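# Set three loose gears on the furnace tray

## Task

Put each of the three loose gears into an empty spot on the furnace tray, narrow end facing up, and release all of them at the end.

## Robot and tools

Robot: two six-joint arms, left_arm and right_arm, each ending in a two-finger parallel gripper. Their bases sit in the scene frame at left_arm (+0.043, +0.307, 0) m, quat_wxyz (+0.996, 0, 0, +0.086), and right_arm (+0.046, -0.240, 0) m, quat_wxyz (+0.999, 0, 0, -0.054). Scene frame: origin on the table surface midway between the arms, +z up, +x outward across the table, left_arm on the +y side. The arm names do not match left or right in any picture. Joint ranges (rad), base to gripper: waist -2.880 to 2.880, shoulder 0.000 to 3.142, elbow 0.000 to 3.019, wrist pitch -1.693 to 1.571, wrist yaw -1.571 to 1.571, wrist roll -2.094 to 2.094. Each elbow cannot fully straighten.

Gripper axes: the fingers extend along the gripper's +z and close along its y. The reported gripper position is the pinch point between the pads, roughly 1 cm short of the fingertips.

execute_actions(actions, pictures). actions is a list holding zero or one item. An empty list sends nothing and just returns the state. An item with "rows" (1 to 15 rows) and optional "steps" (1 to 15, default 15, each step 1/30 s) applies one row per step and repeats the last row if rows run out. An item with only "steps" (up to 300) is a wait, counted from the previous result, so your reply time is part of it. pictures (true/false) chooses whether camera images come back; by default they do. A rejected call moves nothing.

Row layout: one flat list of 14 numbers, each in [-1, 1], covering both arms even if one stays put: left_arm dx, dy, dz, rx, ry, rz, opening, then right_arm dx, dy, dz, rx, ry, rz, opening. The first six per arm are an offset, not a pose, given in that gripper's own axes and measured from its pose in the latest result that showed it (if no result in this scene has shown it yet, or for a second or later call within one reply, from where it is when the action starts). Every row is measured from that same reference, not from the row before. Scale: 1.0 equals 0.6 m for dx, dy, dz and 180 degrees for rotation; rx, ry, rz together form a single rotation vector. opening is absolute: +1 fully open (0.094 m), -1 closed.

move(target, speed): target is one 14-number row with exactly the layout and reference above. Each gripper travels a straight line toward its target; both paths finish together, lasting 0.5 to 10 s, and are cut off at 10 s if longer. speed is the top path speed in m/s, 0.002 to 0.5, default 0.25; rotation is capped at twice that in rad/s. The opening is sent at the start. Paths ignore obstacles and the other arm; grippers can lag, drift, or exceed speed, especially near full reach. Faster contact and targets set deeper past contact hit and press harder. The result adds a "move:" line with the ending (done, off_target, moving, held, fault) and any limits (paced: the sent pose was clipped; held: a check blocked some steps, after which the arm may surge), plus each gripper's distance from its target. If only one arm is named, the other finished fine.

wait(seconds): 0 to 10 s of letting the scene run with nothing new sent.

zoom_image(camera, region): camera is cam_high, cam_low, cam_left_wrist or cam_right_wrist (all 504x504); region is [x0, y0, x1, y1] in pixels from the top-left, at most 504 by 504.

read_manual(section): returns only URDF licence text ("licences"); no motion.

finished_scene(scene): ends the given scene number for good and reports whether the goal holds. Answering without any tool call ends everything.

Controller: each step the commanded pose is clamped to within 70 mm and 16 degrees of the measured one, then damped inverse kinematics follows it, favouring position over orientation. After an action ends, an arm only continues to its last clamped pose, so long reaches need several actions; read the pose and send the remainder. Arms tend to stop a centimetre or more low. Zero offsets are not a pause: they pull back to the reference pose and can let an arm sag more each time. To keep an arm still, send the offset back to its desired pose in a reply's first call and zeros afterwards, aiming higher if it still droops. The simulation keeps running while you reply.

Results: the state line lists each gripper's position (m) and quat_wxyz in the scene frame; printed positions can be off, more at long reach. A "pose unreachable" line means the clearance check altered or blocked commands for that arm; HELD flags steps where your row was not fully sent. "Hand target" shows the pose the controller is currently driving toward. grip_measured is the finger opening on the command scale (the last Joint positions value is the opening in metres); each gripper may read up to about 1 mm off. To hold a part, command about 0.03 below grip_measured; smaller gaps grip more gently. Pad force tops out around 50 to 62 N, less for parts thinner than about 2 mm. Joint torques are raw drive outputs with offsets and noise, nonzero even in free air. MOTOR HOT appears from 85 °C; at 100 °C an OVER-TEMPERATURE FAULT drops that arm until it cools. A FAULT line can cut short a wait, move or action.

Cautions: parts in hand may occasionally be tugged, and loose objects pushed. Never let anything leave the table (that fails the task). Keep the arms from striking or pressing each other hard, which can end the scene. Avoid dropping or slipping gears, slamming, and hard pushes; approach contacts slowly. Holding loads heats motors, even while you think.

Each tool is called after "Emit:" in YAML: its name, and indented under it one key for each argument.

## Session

Emit:
execute_actions:
  actions: []

Scene clock: 0.00 s of 6000.00 s.
left_arm: end_effector_position=(+0.6255, +0.5410, +0.1298) grip_measured=+1.000 end_effector_quat_wxyz=(+0.328, +0.583, +0.550, +0.500) | right_arm: end_effector_position=(+0.4713, -0.1541, +0.2298) grip_measured=+1.000 end_effector_quat_wxyz=(+0.093, -0.274, +0.940, -0.178)
Joint positions: left_arm=[0.284 1.735 0.863 0.573 0.268 1.887 0.094] | right_arm=[ 0.452  1.365  1.222 -1.255  0.368 -0.255  0.094]
Joint velocities: left_arm=[ 0.015  0.005  0.012 -0.007  0.081 -0.037  0.   ] | right_arm=[ 0.015  0.005 -0.017 -0.002  0.022  0.037  0.   ]
Joint torques (N m, as the arm reports them, + toward a larger angle): no reading
Motor temperatures (°C, as the motors report them): left_arm=[29 32 31 28 29 30] | right_arm=[27 30 31 30 29 26]
Hand target (left_arm): +0.633, +0.545, +0.142; +0.331, +0.579, +0.542, +0.511
Hand target (right_arm): +0.480, -0.151, +0.246; +0.112, -0.270, +0.940, -0.177

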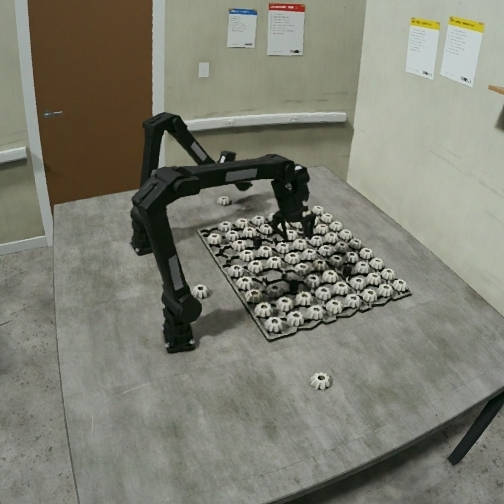

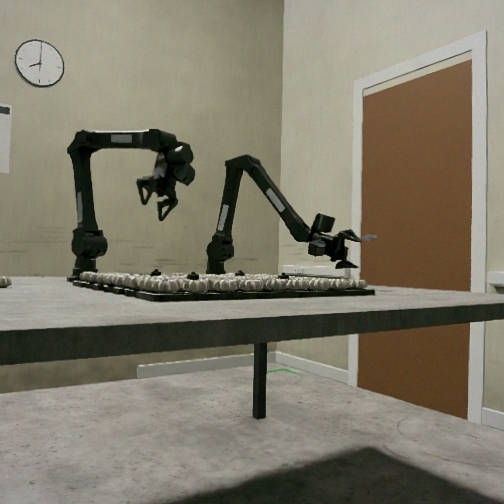

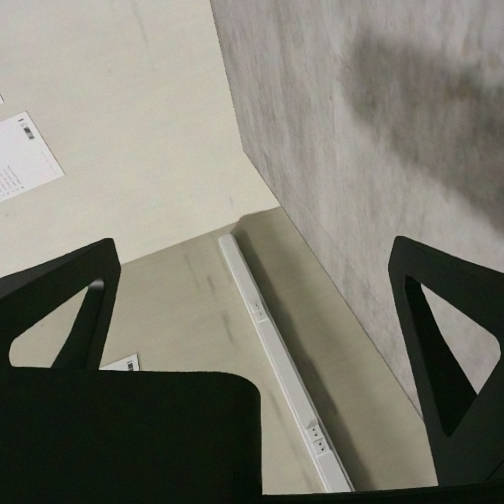

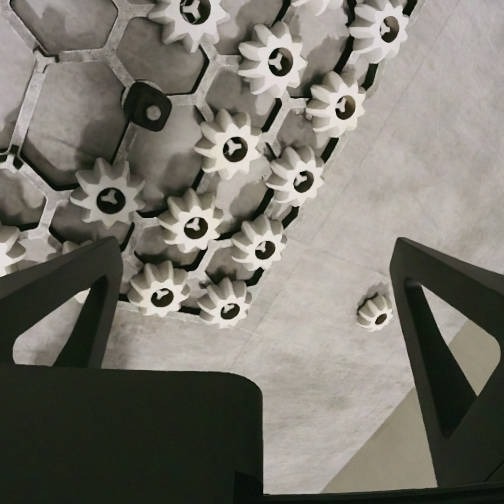

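Emit:
zoom_image:
  camera: "cam_high"
  region: [170, 180, 430, 400]

Region (170, 180, 430, 400) of cam_high's 504x504 image, scaled by 1.938, with more detail than that image has; it fills the top 426 rows of this view, and the rest is white.

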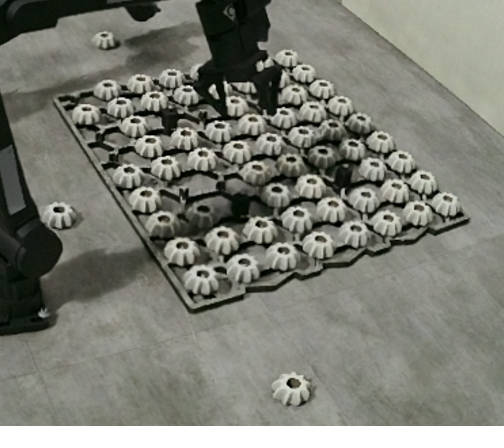

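Emit:
move:
  target: [0.027,-0.018,-0.273,0.257,0.459,-0.677,1, 0.326,0.417,-0.057,-0.13,0,-0.123,1]

Scene clock: 21.43 s of 6000.00 s.
left_arm: end_effector_position=(+0.4493, +0.5187, +0.1559) grip_measured=+1.000 end_effector_quat_wxyz=(-0.014, -0.453, +0.892, -0.002) | right_arm: end_effector_position=(+0.1800, -0.0538, +0.1505) grip_measured=+1.000 end_effector_quat_wxyz=(-0.003, -0.462, +0.887, -0.000)
Joint positions: left_arm=[ 0.312  1.592  1.311 -1.318  0.004 -0.456  0.094] | right_arm=[ 1.057  0.952  0.735 -1.359 -0.002 -0.013  0.094]
Joint velocities: left_arm=[-0.015 -0.024  0.012 -0.007  0.022 -0.051  0.   ] | right_arm=[-0.005 -0.005 -0.002 -0.007 -0.081 -0.007  0.   ]
Joint torques (N m, as the arm reports them, + toward a larger angle): left_arm=[  0.66 -11.66  11.75  -0.25   0.07  -0.12] | right_arm=[ 1.3  -3.07  6.72  0.33  0.01  0.19]
Motor temperatures (°C, as the motors report them): left_arm=[29 33 34 28 29 30] | right_arm=[27 30 33 30 29 26]
Hand target (left_arm): +0.465, +0.529, +0.170; +0.001, -0.461, +0.887, -0.004
Hand target (right_arm): +0.176, -0.057, +0.150; -0.005, -0.460, +0.888, -0.000
Off the commanded pose (left_arm): 0.025 m, 2 deg.
Off the commanded pose (right_arm): 0.002 m, 0 deg.
After step 90, 12.57 s passed at rest.
move: off_target (left_arm)

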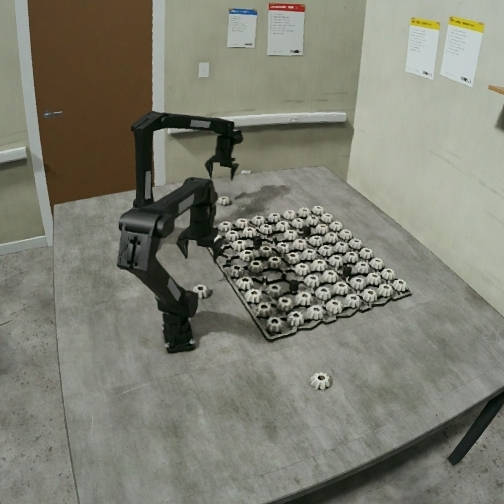

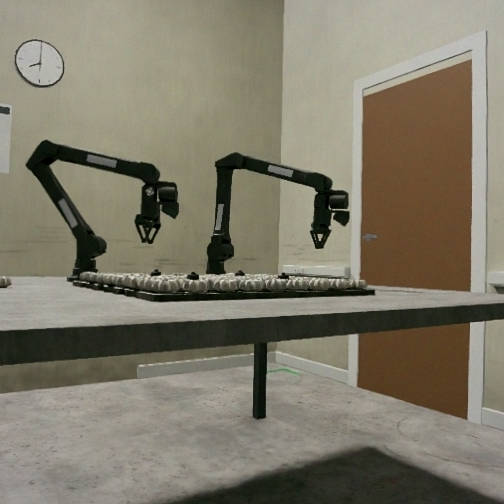

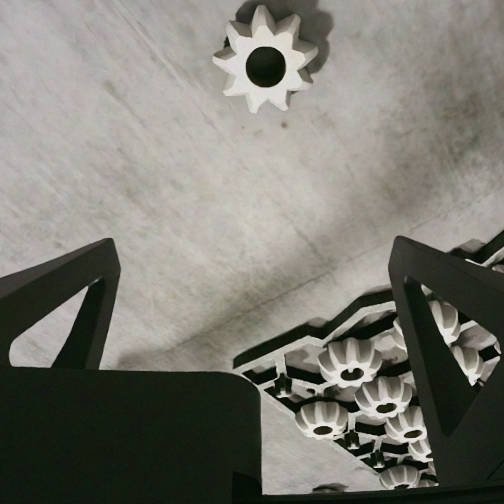

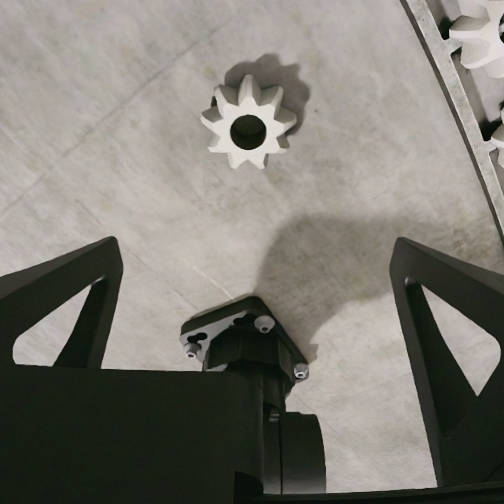

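Emit:
move:
  target: [-0.063,-0.01,0.17,0,0,0,1, -0.005,0.007,0.165,0,0,0,1]
  speed: 0.15

Scene clock: 25.00 s of 6000.00 s.
left_arm: end_effector_position=(+0.4749, +0.5408, +0.0571) grip_measured=+1.000 end_effector_quat_wxyz=(-0.017, -0.454, +0.891, -0.003) | right_arm: end_effector_position=(+0.1785, -0.0540, +0.0537) grip_measured=+1.000 end_effector_quat_wxyz=(-0.006, -0.463, +0.886, -0.002)
Joint positions: left_arm=[ 0.328  1.774  1.269 -1.099  0.004 -0.443  0.094] | right_arm=[ 1.062  1.084  0.541 -1.041 -0.002 -0.01   0.094]
Joint velocities: left_arm=[-0.024  0.005 -0.007 -0.002 -0.022 -0.022  0.   ] | right_arm=[ 0.005  0.005 -0.002 -0.012  0.037 -0.007  0.   ]
Joint torques (N m, as the arm reports them, + toward a larger angle): left_arm=[  1.66 -14.44   6.72   0.58  -0.04   0.1 ] | right_arm=[ 1.71 -2.56  5.92  1.16  0.06  0.19]
Motor temperatures (°C, as the motors report them): left_arm=[29 33 35 28 29 30] | right_arm=[27 30 33 30 29 26]
Hand target (left_arm): +0.474, +0.545, +0.054; -0.014, -0.452, +0.892, -0.002
Hand target (right_arm): +0.178, -0.051, +0.052; -0.003, -0.463, +0.887, -0.000
Off the commanded pose (left_arm): 0.005 m, 0 deg.
Off the commanded pose (right_arm): 0.005 m, 0 deg.
move: done

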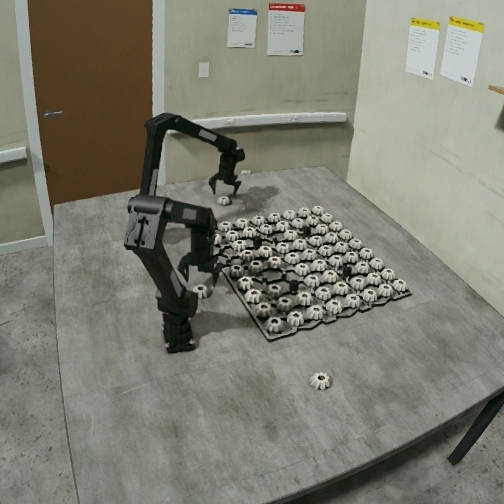

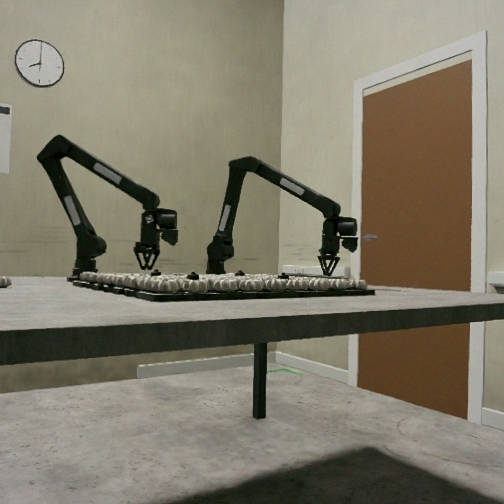

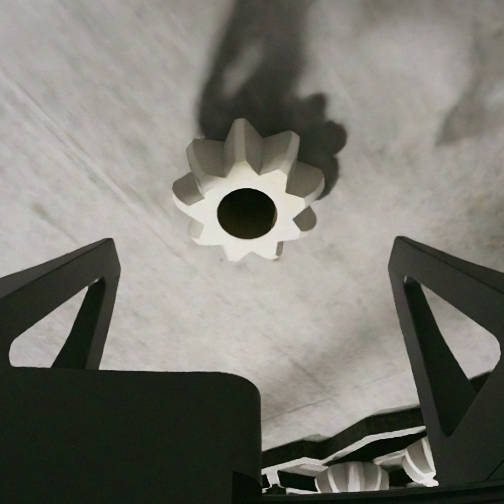

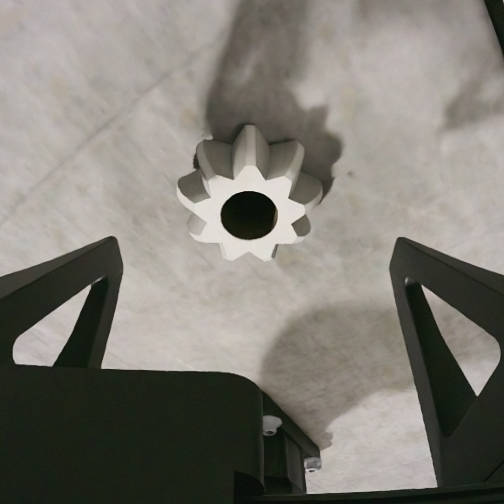

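Emit:
move:
  target: [0,0.005,0.078,0,0,0,1, 0,0.004,0.073,0,0,0,1]
  speed: 0.08

Emit:
move:
  target: [0,0,0,0,0,0,0.13, 0,0,0,0,0,0,0.14]
  speed: 0.05

Scene clock: 28.80 s of 6000.00 s.
left_arm: end_effector_position=(+0.4720, +0.5393, +0.0166) grip_measured=+1.000 end_effector_quat_wxyz=(-0.017, -0.454, +0.891, -0.003) | right_arm: end_effector_position=(+0.1778, -0.0549, +0.0133) grip_measured=+1.000 end_effector_quat_wxyz=(-0.008, -0.463, +0.886, -0.003)
Joint positions: left_arm=[ 0.328  1.823  1.216 -0.998  0.004 -0.443  0.094] | right_arm=[ 1.062  1.179  0.475 -0.882 -0.002 -0.01   0.094]
Joint velocities: left_arm=[-0.015 -0.005 -0.017 -0.027  0.022 -0.051  0.   ] | right_arm=[-0.005  0.024 -0.012 -0.002 -0.037 -0.066  0.   ]
Joint torques (N m, as the arm reports them, + toward a larger angle): left_arm=[  0.87 -14.21   6.24   0.7   -0.03   0.03] | right_arm=[ 1.68 -2.63  5.15  1.21  0.13  0.2 ]
Motor temperatures (°C, as the motors report them): left_arm=[29 33 34 28 29 30] | right_arm=[27 30 33 30 29 26]
Hand target (left_arm): +0.471, +0.542, +0.011; -0.017, -0.454, +0.891, -0.003
Hand target (right_arm): +0.176, -0.054, +0.010; -0.006, -0.463, +0.886, -0.002
Off the commanded pose (left_arm): 0.007 m, 0 deg.
Off the commanded pose (right_arm): 0.004 m, 0 deg.
move: done

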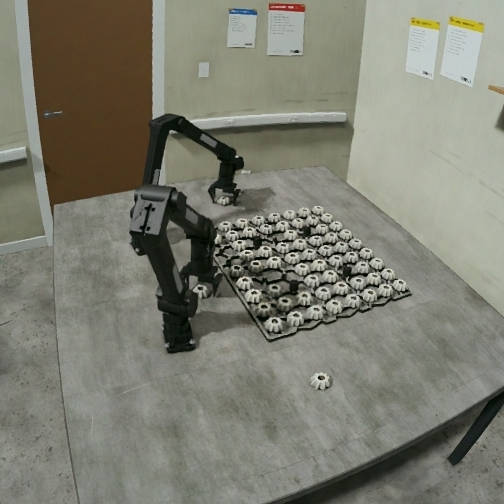

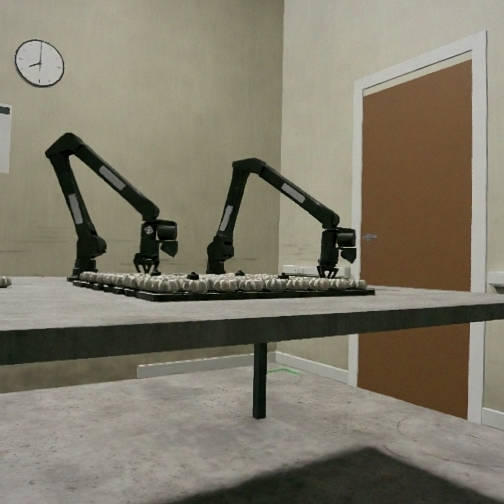

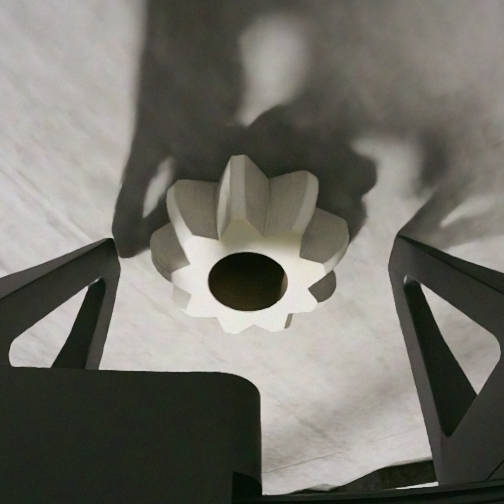

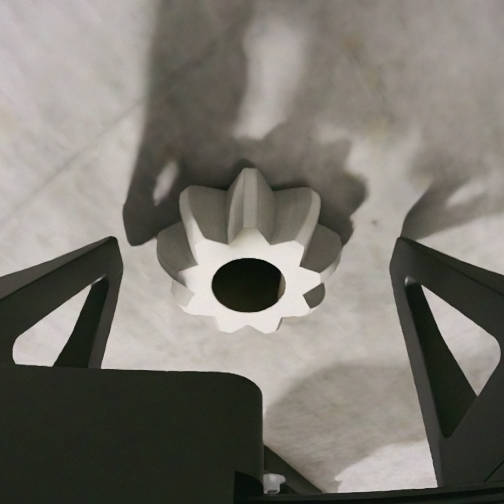

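Scene clock: 29.30 s of 6000.00 s.
left_arm: end_effector_position=(+0.4720, +0.5392, +0.0168) grip_measured=+0.132 end_effector_quat_wxyz=(-0.017, -0.454, +0.891, -0.003) | right_arm: end_effector_position=(+0.1778, -0.0549, +0.0133) grip_measured=+0.208 end_effector_quat_wxyz=(-0.008, -0.463, +0.886, -0.003)
Joint positions: left_arm=[ 0.328  1.823  1.216 -0.998  0.004 -0.443  0.053] | right_arm=[ 1.062  1.179  0.475 -0.882 -0.002 -0.01   0.057]
Joint velocities: left_arm=[-0.005 -0.024 -0.017  0.002 -0.007 -0.066 -0.   ] | right_arm=[ 0.005  0.005  0.002 -0.002  0.081 -0.022  0.   ]
Joint torques (N m, as the arm reports them, + toward a larger angle): left_arm=[  0.61 -15.19   6.43   0.17  -0.03  -0.02] | right_arm=[ 0.79 -4.06  5.74  0.59  0.13  0.08]
Motor temperatures (°C, as the motors report them): left_arm=[29 33 34 28 29 30] | right_arm=[27 30 33 30 29 26]
Hand target (left_arm): +0.472, +0.539, +0.017; -0.017, -0.454, +0.891, -0.003
Hand target (right_arm): +0.178, -0.055, +0.013; -0.008, -0.463, +0.886, -0.003
Off the commanded pose (left_arm): 0.000 m, 0 deg.
Off the commanded pose (right_arm): 0.000 m, 0 deg.
move: done

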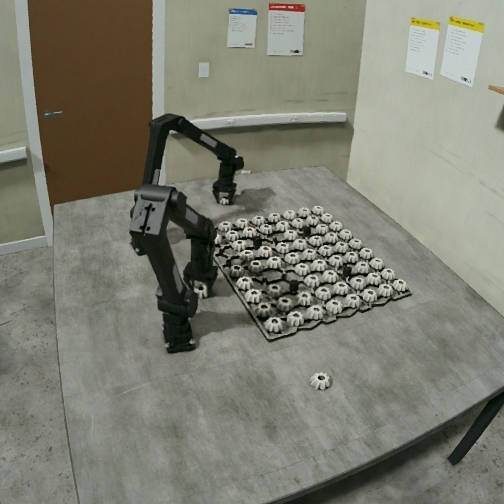

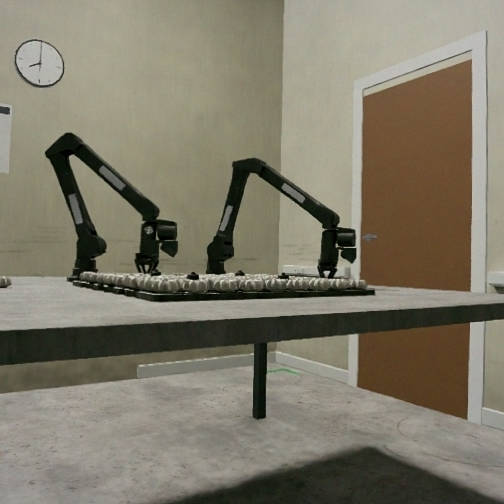

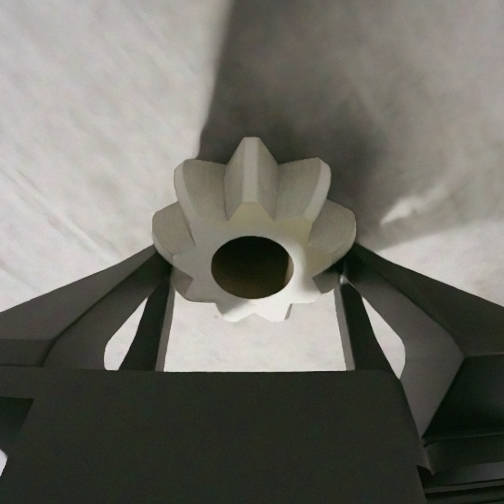

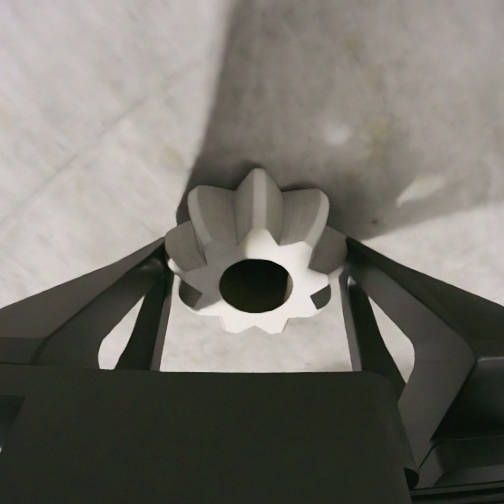

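Emit:
execute_actions:
  actions:
    - {"rows": [[0,0,0,0,0,0,0.6, 0,0,-0.1,0,0,0,0.17]], "steps": 10}
  pictures: false

Emit:
move:
  target: [-0.03,0,0,0,0,0,0.6, 0,0,-0.17,0,0,0,0.17]
  speed: 0.12

Scene clock: 35.07 s of 6000.00 s.
left_arm: end_effector_position=(+0.4720, +0.5392, +0.0168) grip_measured=+0.598 end_effector_quat_wxyz=(-0.017, -0.454, +0.891, -0.003) | right_arm: end_effector_position=(+0.1609, -0.0787, +0.0462) grip_measured=+0.208 end_effector_quat_wxyz=(-0.037, -0.463, +0.885, -0.017)
Joint positions: left_arm=[ 0.328  1.823  1.216 -0.998  0.004 -0.443  0.075] | right_arm=[ 1.062  1.055  0.497 -1.094 -0.002 -0.01   0.057]
Joint velocities: left_arm=[-0.005 -0.015 -0.027 -0.012 -0.037  0.051 -0.   ] | right_arm=[-0.005 -0.005  0.081 -0.051 -0.125 -0.11  -0.   ]
Joint torques (N m, as the arm reports them, + toward a larger angle): left_arm=[  0.35 -15.23   6.46   0.19  -0.02  -0.02] | right_arm=[ 1.09 -3.05 10.81  0.01  0.09  0.13]
Motor temperatures (°C, as the motors report them): left_arm=[29 33 34 28 29 30] | right_arm=[27 30 33 30 29 26]
Hand target (left_arm): +0.472, +0.539, +0.017; -0.017, -0.454, +0.891, -0.003
Hand target (right_arm): +0.178, -0.054, +0.072; -0.007, -0.463, +0.886, -0.002
Off the commanded pose (left_arm): 0.000 m, 0 deg.
Off the commanded pose (right_arm): 0.041 m, 4 deg.
Steps of this call (steps 1 to 90: nothing new was sent; then 2.43 s passed at rest; steps 91 to 100: all 10 steps of this action). Readings (end_effector_position):
91: left_arm (+0.4720, +0.5392, +0.0168) | right_arm (+0.1760, -0.0575, +0.0158)
92: left_arm (+0.4720, +0.5392, +0.0168) | right_arm (+0.1714, -0.0639, +0.0207)
94: left_arm (+0.4720, +0.5392, +0.0168) | right_arm (+0.1645, -0.0736, +0.0311)
98: left_arm (+0.4720, +0.5392, +0.0168) | right_arm (+0.1605, -0.0792, +0.0441)
100: the state above

Scene clock: 36.50 s of 6000.00 s.
left_arm: end_effector_position=(+0.4719, +0.5408, +0.0160) grip_measured=+0.598 end_effector_quat_wxyz=(-0.019, -0.452, +0.892, -0.003) | right_arm: end_effector_position=(+0.1535, -0.0892, +0.1193) grip_measured=+0.208 end_effector_quat_wxyz=(-0.069, -0.462, +0.884, -0.034)
Joint positions: left_arm=[ 0.331  1.828  1.222 -1.003  0.004 -0.436  0.075] | right_arm=[ 1.062  0.957  0.645 -1.413 -0.002 -0.01   0.057]
Joint velocities: left_arm=[-0.015  0.005 -0.002  0.002  0.022  0.037  0.001] | right_arm=[ 0.005  0.005 -0.022 -0.002  0.022 -0.007 -0.001]
Joint torques (N m, as the arm reports them, + toward a larger angle): left_arm=[  1.41 -12.92   9.65  -0.23  -0.04   0.13] | right_arm=[ 1.35 -3.08 11.58 -0.23  0.09  0.14]
Motor temperatures (°C, as the motors report them): left_arm=[29 33 34 28 29 30] | right_arm=[27 30 33 30 29 26]
Hand target (left_arm): +0.482, +0.554, +0.016; -0.017, -0.454, +0.891, -0.002
Hand target (right_arm): +0.165, -0.071, +0.148; -0.037, -0.463, +0.885, -0.017
Off the commanded pose (left_arm): 0.017 m, 0 deg.
Off the commanded pose (right_arm): 0.037 m, 4 deg.
move: off_target (left_arm, right_arm)

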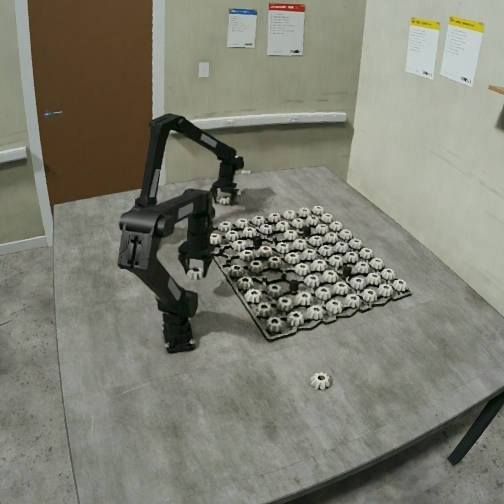

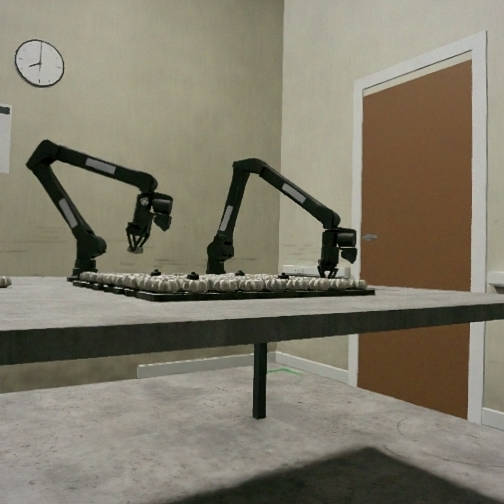

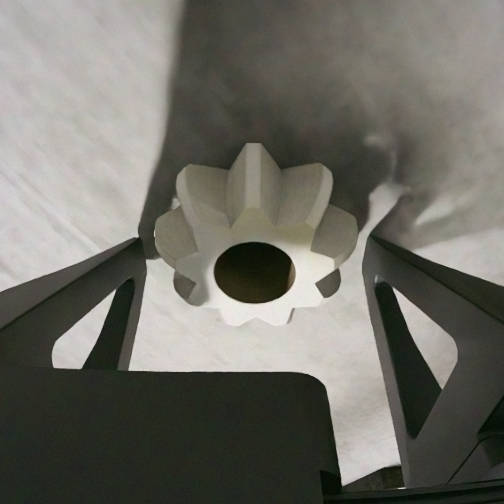

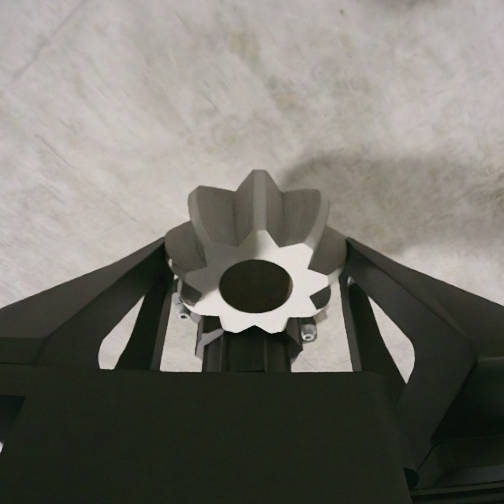

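Emit:
move:
  target: [-0.06,0,-0.11,0,0,0,0.7, -0.197,-0.345,-0.1,0.001,-0.049,0,0.17]
  speed: 0.2

Scene clock: 41.73 s of 6000.00 s.
left_arm: end_effector_position=(+0.4810, +0.5568, +0.0612) grip_measured=+0.698 end_effector_quat_wxyz=(-0.041, -0.453, +0.890, -0.004) | right_arm: end_effector_position=(+0.3684, -0.1127, +0.1341) grip_measured=+0.208 end_effector_quat_wxyz=(-0.038, -0.459, +0.888, +0.004)
Joint positions: left_arm=[ 0.35   1.828  1.357 -1.183  0.004 -0.42   0.08 ] | right_arm=[ 0.486  1.358  0.994 -1.283  0.    -0.577  0.057]
Joint velocities: left_arm=[-0.005 -0.005 -0.002  0.002  0.022  0.022  0.   ] | right_arm=[-0.005 -0.015 -0.022 -0.007  0.037 -0.007 -0.001]
Joint torques (N m, as the arm reports them, + toward a larger angle): left_arm=[  1.2  -16.65  10.49  -0.37  -0.07   0.1 ] | right_arm=[ 0.6  -7.95 11.4   0.62 -0.07 -0.04]
Motor temperatures (°C, as the motors report them): left_arm=[29 33 35 28 29 30] | right_arm=[27 30 34 30 29 26]
Hand target (left_arm): +0.494, +0.570, +0.081; -0.019, -0.452, +0.892, -0.003
Hand target (right_arm): +0.395, -0.103, +0.161; +0.004, -0.464, +0.886, +0.001
Off the commanded pose (left_arm): 0.028 m, 2 deg.
Off the commanded pose (right_arm): 0.038 m, 4 deg.
After step 90, 0.50 s passed at rest.
move: off_target (left_arm, right_arm)

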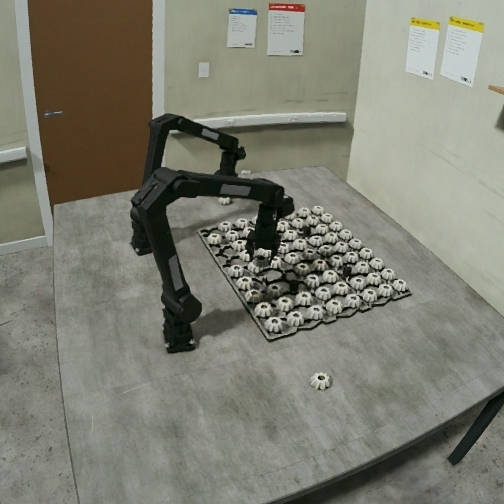

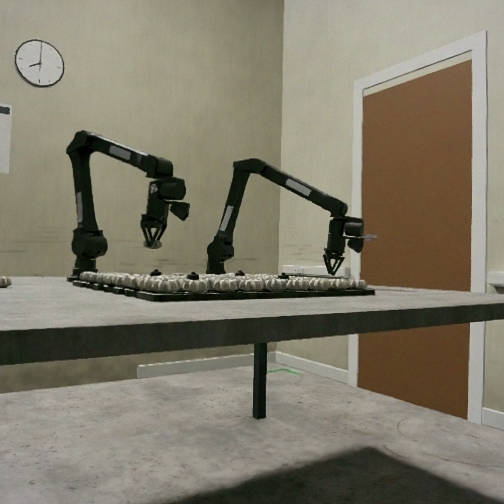

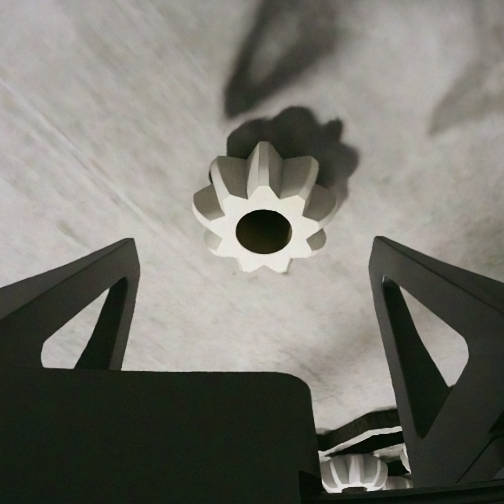

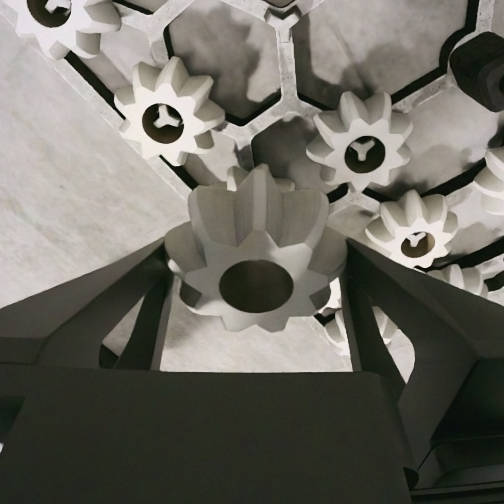

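Emit:
move:
  target: [0.01,-0.005,0.078,0.0095,-0.024,0,0.7, -0.108,-0.018,0.115,0.013,-0.02,0,0.17]
  speed: 0.08

Scene clock: 47.17 s of 6000.00 s.
left_arm: end_effector_position=(+0.4737, +0.5518, +0.0162) grip_measured=+0.698 end_effector_quat_wxyz=(-0.006, -0.453, +0.892, -0.002) | right_arm: end_effector_position=(+0.4059, -0.0738, +0.0572) grip_measured=+0.208 end_effector_quat_wxyz=(-0.012, -0.462, +0.887, +0.001)
Joint positions: left_arm=[ 0.348  1.828  1.223 -0.977  0.004 -0.42   0.08 ] | right_arm=[ 0.542  1.549  0.974 -1.02   0.    -0.526  0.057]
Joint velocities: left_arm=[ 0.005 -0.005  0.007 -0.002 -0.037  0.037 -0.002] | right_arm=[ 0.005 -0.005 -0.007 -0.007  0.066 -0.007 -0.   ]
Joint torques (N m, as the arm reports them, + toward a larger angle): left_arm=[ -0.48 -15.71   6.2    0.74  -0.11  -0.12] | right_arm=[  1.51 -10.     6.29   1.01   0.05   0.18]
Motor temperatures (°C, as the motors report them): left_arm=[29 34 35 28 29 30] | right_arm=[27 30 34 30 29 26]
Hand target (left_arm): +0.477, +0.549, +0.015; -0.001, -0.453, +0.891, -0.000
Hand target (right_arm): +0.408, -0.069, +0.060; -0.001, -0.460, +0.888, +0.000
Off the commanded pose (left_arm): 0.005 m, 1 deg.
Off the commanded pose (right_arm): 0.008 m, 1 deg.
After step 90, 0.90 s passed at rest.
move: done

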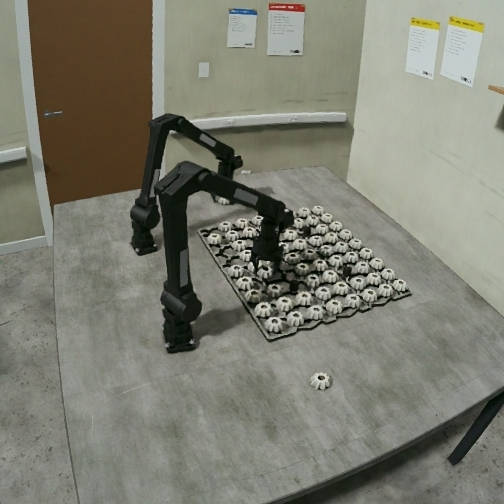

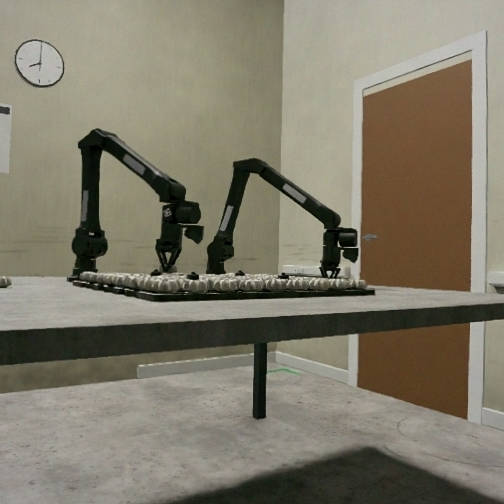

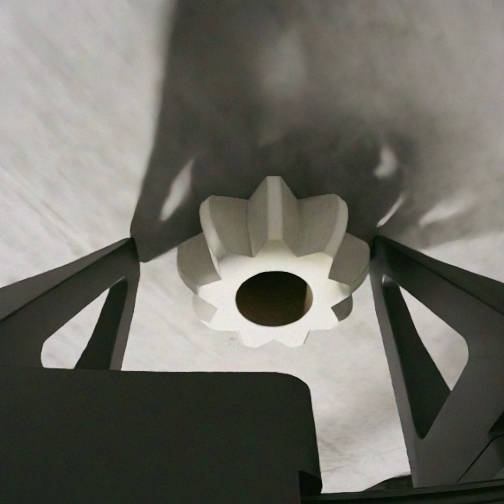

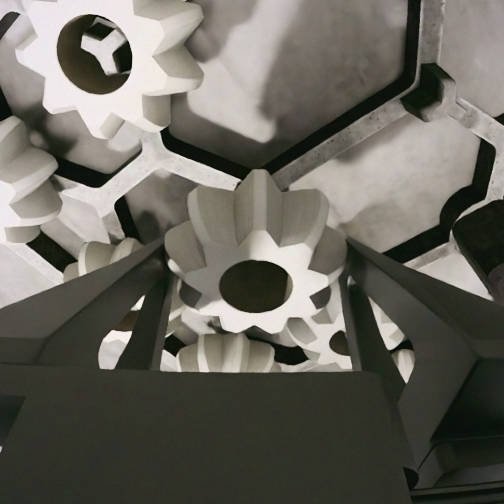

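Emit:
execute_actions:
  actions: []

Scene clock: 55.30 s of 6000.00 s.
left_arm: end_effector_position=(+0.4737, +0.5518, +0.0162) grip_measured=+0.698 end_effector_quat_wxyz=(-0.006, -0.453, +0.892, -0.002) | right_arm: end_effector_position=(+0.4059, -0.0738, +0.0572) grip_measured=+0.208 end_effector_quat_wxyz=(-0.012, -0.462, +0.887, +0.001)
Joint positions: left_arm=[ 0.348  1.828  1.223 -0.977  0.004 -0.42   0.08 ] | right_arm=[ 0.542  1.549  0.974 -1.02   0.    -0.525  0.057]
Joint velocities: left_arm=[ 0.005  0.015 -0.017  0.002  0.051  0.022  0.   ] | right_arm=[-0.015 -0.005  0.012  0.002  0.037  0.007 -0.001]
Joint torques (N m, as the arm reports them, + toward a larger angle): left_arm=[ -0.34 -15.16   6.22   0.75  -0.12  -0.12] | right_arm=[  1.43 -10.53   6.32   1.04   0.05   0.23]
Motor temperatures (°C, as the motors report them): left_arm=[29 34 34 28 29 30] | right_arm=[27 30 34 30 29 26]
Hand target (left_arm): +0.477, +0.549, +0.015; -0.001, -0.453, +0.891, -0.000
Hand target (right_arm): +0.408, -0.069, +0.060; -0.001, -0.460, +0.888, +0.000
Off the commanded pose (left_arm): 0.005 m, 1 deg.
Off the commanded pose (right_arm): 0.008 m, 1 deg.
Steps of this call (steps 1 to 90: nothing new was sent; then 5.13 s passed at rest). Readings (end_effector_position):
1: left_arm (+0.4737, +0.5518, +0.0162) | right_arm (+0.4059, -0.0738, +0.0572)
2: left_arm (+0.4737, +0.5518, +0.0162) | right_arm (+0.4059, -0.0738, +0.0572)
4: left_arm (+0.4737, +0.5518, +0.0162) | right_arm (+0.4059, -0.0738, +0.0572)
8: left_arm (+0.4737, +0.5518, +0.0162) | right_arm (+0.4059, -0.0738, +0.0572)
90: the state above

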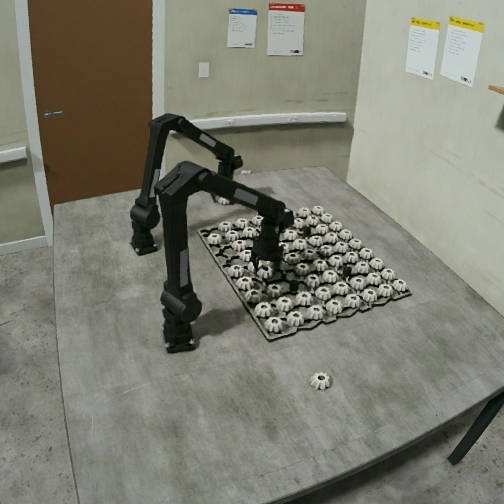

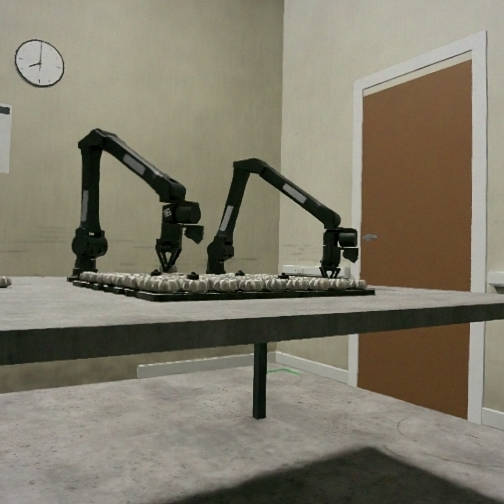

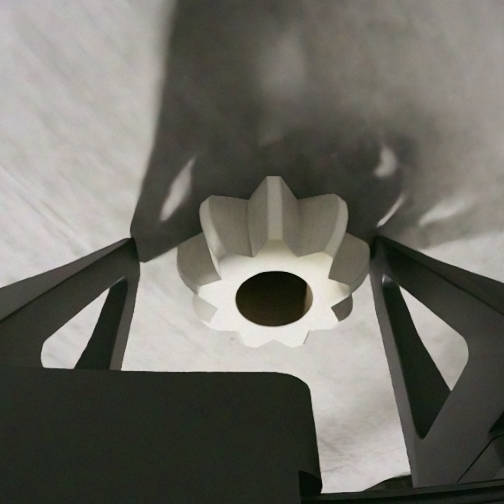

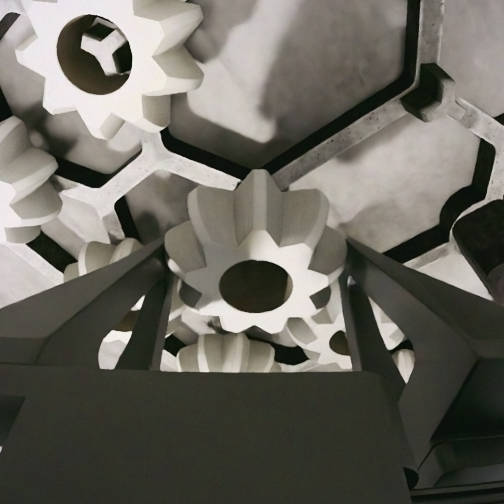

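Emit:
move:
  target: [0,0,0,0,0,0,0.13, -0.010,0,0.048,0,0,0,0.17]
  speed: 0.04

Scene clock: 57.33 s of 6000.00 s.
left_arm: end_effector_position=(+0.4737, +0.5517, +0.0162) grip_measured=+0.199 end_effector_quat_wxyz=(-0.006, -0.453, +0.892, -0.002) | right_arm: end_effector_position=(+0.4067, -0.0734, +0.0284) grip_measured=+0.208 end_effector_quat_wxyz=(-0.019, -0.461, +0.887, +0.001)
Joint positions: left_arm=[ 0.348  1.828  1.223 -0.977  0.004 -0.42   0.056] | right_arm=[ 0.542  1.607  0.953 -0.955  0.    -0.525  0.057]
Joint velocities: left_arm=[ 0.015 -0.005 -0.012 -0.012 -0.081  0.007 -0.001] | right_arm=[-0.005 -0.015  0.002 -0.002  0.022 -0.007  0.   ]
Joint torques (N m, as the arm reports them, + toward a larger angle): left_arm=[  0.46 -15.1    6.59   0.23  -0.02  -0.02] | right_arm=[ 1.89 -9.59  5.89  1.05  0.12  0.16]
Motor temperatures (°C, as the motors report them): left_arm=[29 34 34 28 29 30] | right_arm=[27 30 33 30 29 26]
Hand target (left_arm): +0.474, +0.552, +0.016; -0.006, -0.453, +0.892, -0.002
Hand target (right_arm): +0.409, -0.070, +0.028; -0.012, -0.462, +0.887, +0.001
Off the commanded pose (left_arm): 0.000 m, 0 deg.
Off the commanded pose (right_arm): 0.005 m, 1 deg.
move: done

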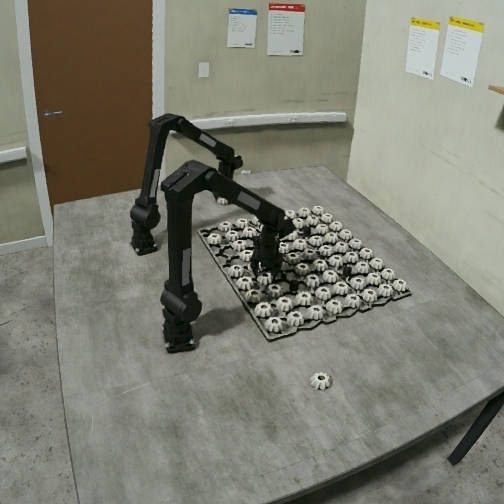

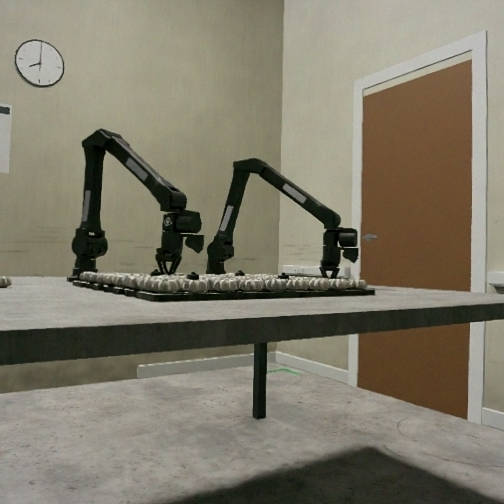

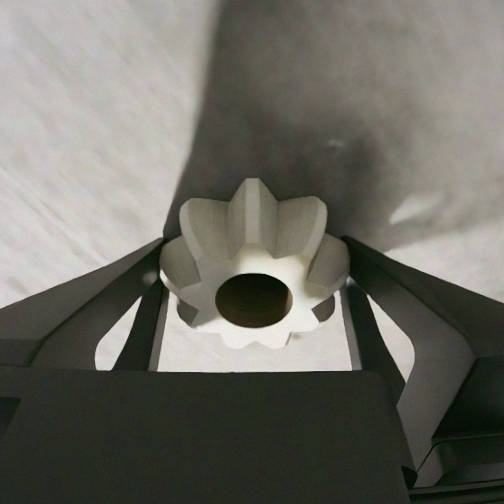

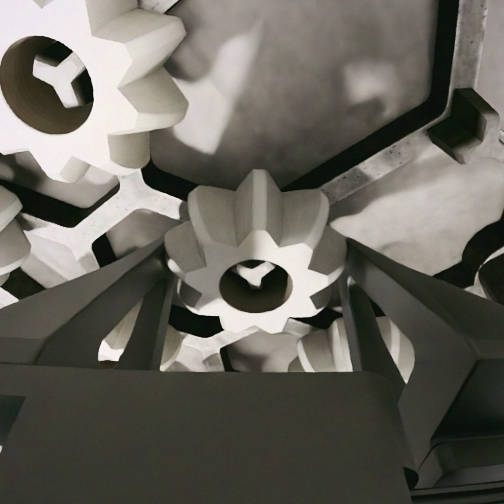

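Emit:
move:
  target: [0,0,-0.28,0,0,0,0.16, 0,0,0,0,0,0,0.42]
  speed: 0.15

Emit:
move:
  target: [0,0,0,0,0,0,0.16, 0,0,-0.3,0,0,0,0.42]
  speed: 0.15

Scene clock: 60.93 s of 6000.00 s.
left_arm: end_effector_position=(+0.4567, +0.5420, +0.1468) grip_measured=+0.199 end_effector_quat_wxyz=(-0.046, -0.452, +0.891, -0.004) | right_arm: end_effector_position=(+0.4067, -0.0734, +0.0284) grip_measured=+0.418 end_effector_quat_wxyz=(-0.019, -0.461, +0.887, +0.001)
Joint positions: left_arm=[ 0.348  1.682  1.397 -1.376  0.004 -0.42   0.056] | right_arm=[ 0.542  1.607  0.953 -0.955  0.    -0.525  0.067]
Joint velocities: left_arm=[ 0.005  0.005 -0.002 -0.017 -0.007 -0.007 -0.001] | right_arm=[ 0.015 -0.005 -0.017  0.007 -0.007 -0.081  0.001]
Joint torques (N m, as the arm reports them, + toward a larger angle): left_arm=[  0.27 -16.22  12.22  -0.42  -0.01  -0.04] | right_arm=[ 0.67 -9.48  5.92  0.54  0.08  0.09]
Motor temperatures (°C, as the motors report them): left_arm=[29 34 34 28 29 30] | right_arm=[27 30 33 30 29 26]
Hand target (left_arm): +0.473, +0.550, +0.184; -0.005, -0.453, +0.892, -0.002
Hand target (right_arm): +0.407, -0.073, +0.028; -0.019, -0.461, +0.887, +0.001
Off the commanded pose (left_arm): 0.043 m, 5 deg.
Off the commanded pose (right_arm): 0.000 m, 0 deg.
move: off_target (left_arm)

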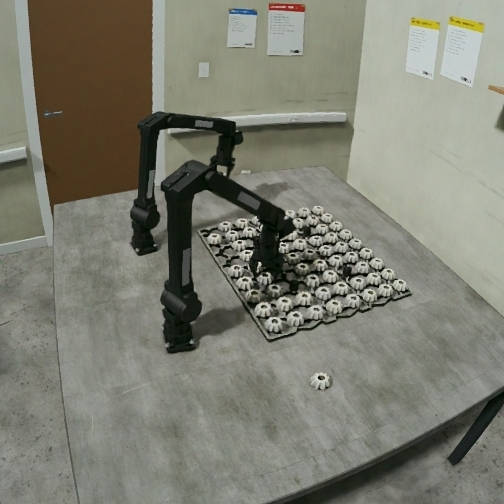

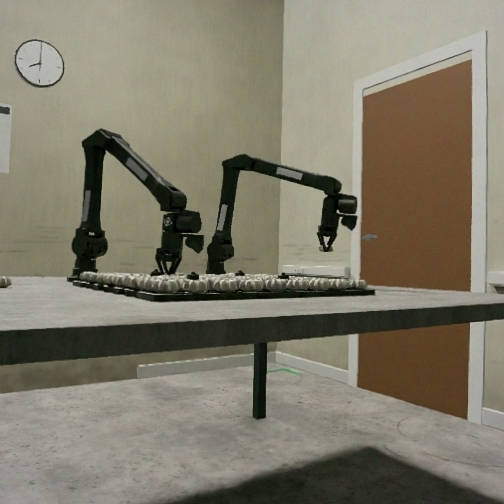

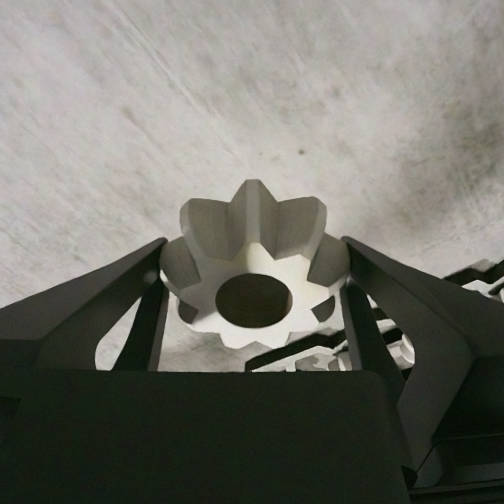

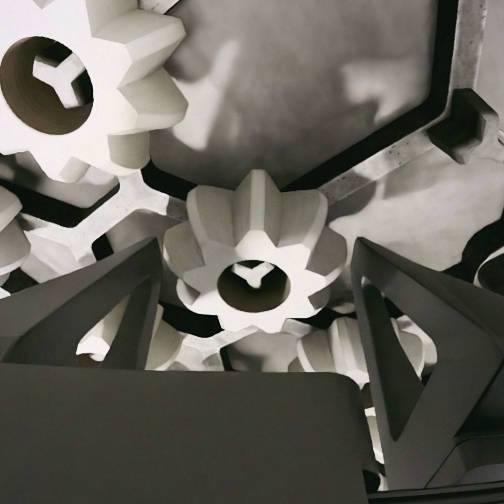

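Scene clock: 62.53 s of 6000.00 s.
left_arm: end_effector_position=(+0.4558, +0.5414, +0.1457) grip_measured=+0.199 end_effector_quat_wxyz=(-0.047, -0.452, +0.891, -0.004) | right_arm: end_effector_position=(+0.4002, -0.0765, +0.1826) grip_measured=+0.419 end_effector_quat_wxyz=(-0.047, -0.461, +0.886, +0.002)
Joint positions: left_arm=[ 0.348  1.682  1.393 -1.376  0.004 -0.42   0.056] | right_arm=[ 0.542  1.444  1.213 -1.434  0.    -0.525  0.067]
Joint velocities: left_arm=[-0.015 -0.005  0.007  0.012  0.051 -0.037 -0.   ] | right_arm=[-0.005 -0.024 -0.027 -0.002 -0.051 -0.007  0.   ]
Joint torques (N m, as the arm reports them, + toward a larger angle): left_arm=[  0.44 -14.2    7.77   0.08  -0.02  -0.02] | right_arm=[ 1.09 -9.84 10.73 -0.09  0.04  0.15]
Motor temperatures (°C, as the motors report them): left_arm=[29 34 34 28 29 30] | right_arm=[27 30 33 30 29 26]
Hand target (left_arm): +0.457, +0.542, +0.147; -0.045, -0.452, +0.891, -0.004
Hand target (right_arm): +0.413, -0.068, +0.208; -0.019, -0.462, +0.887, +0.001
Off the commanded pose (left_arm): 0.002 m, 0 deg.
Off the commanded pose (right_arm): 0.029 m, 3 deg.
move: off_target (right_arm)

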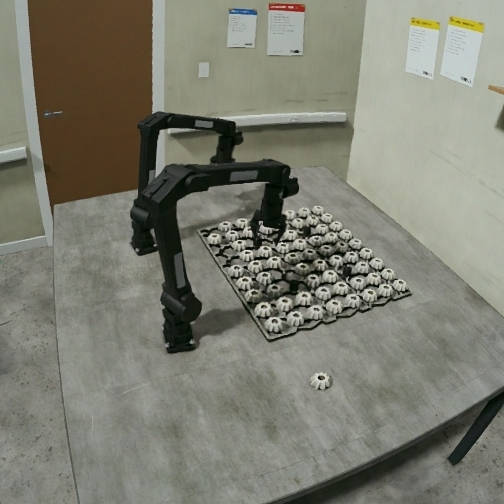

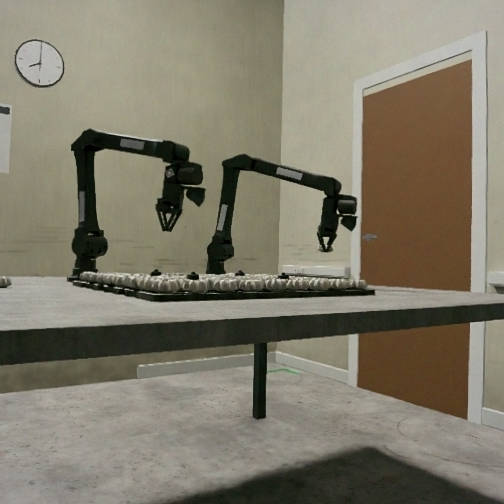

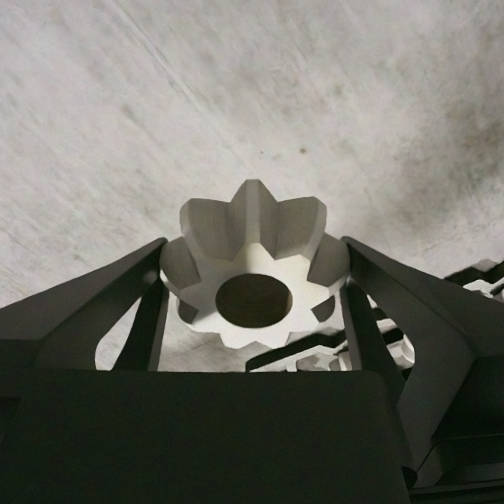

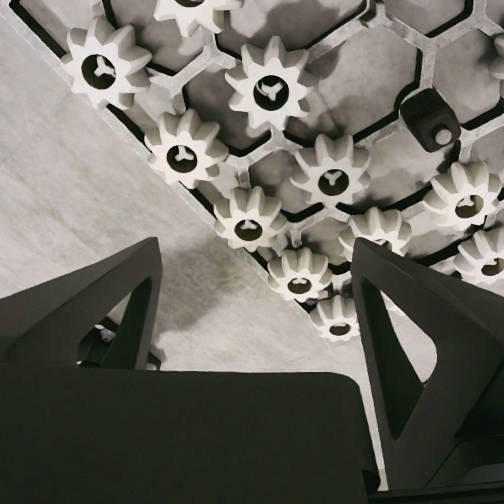

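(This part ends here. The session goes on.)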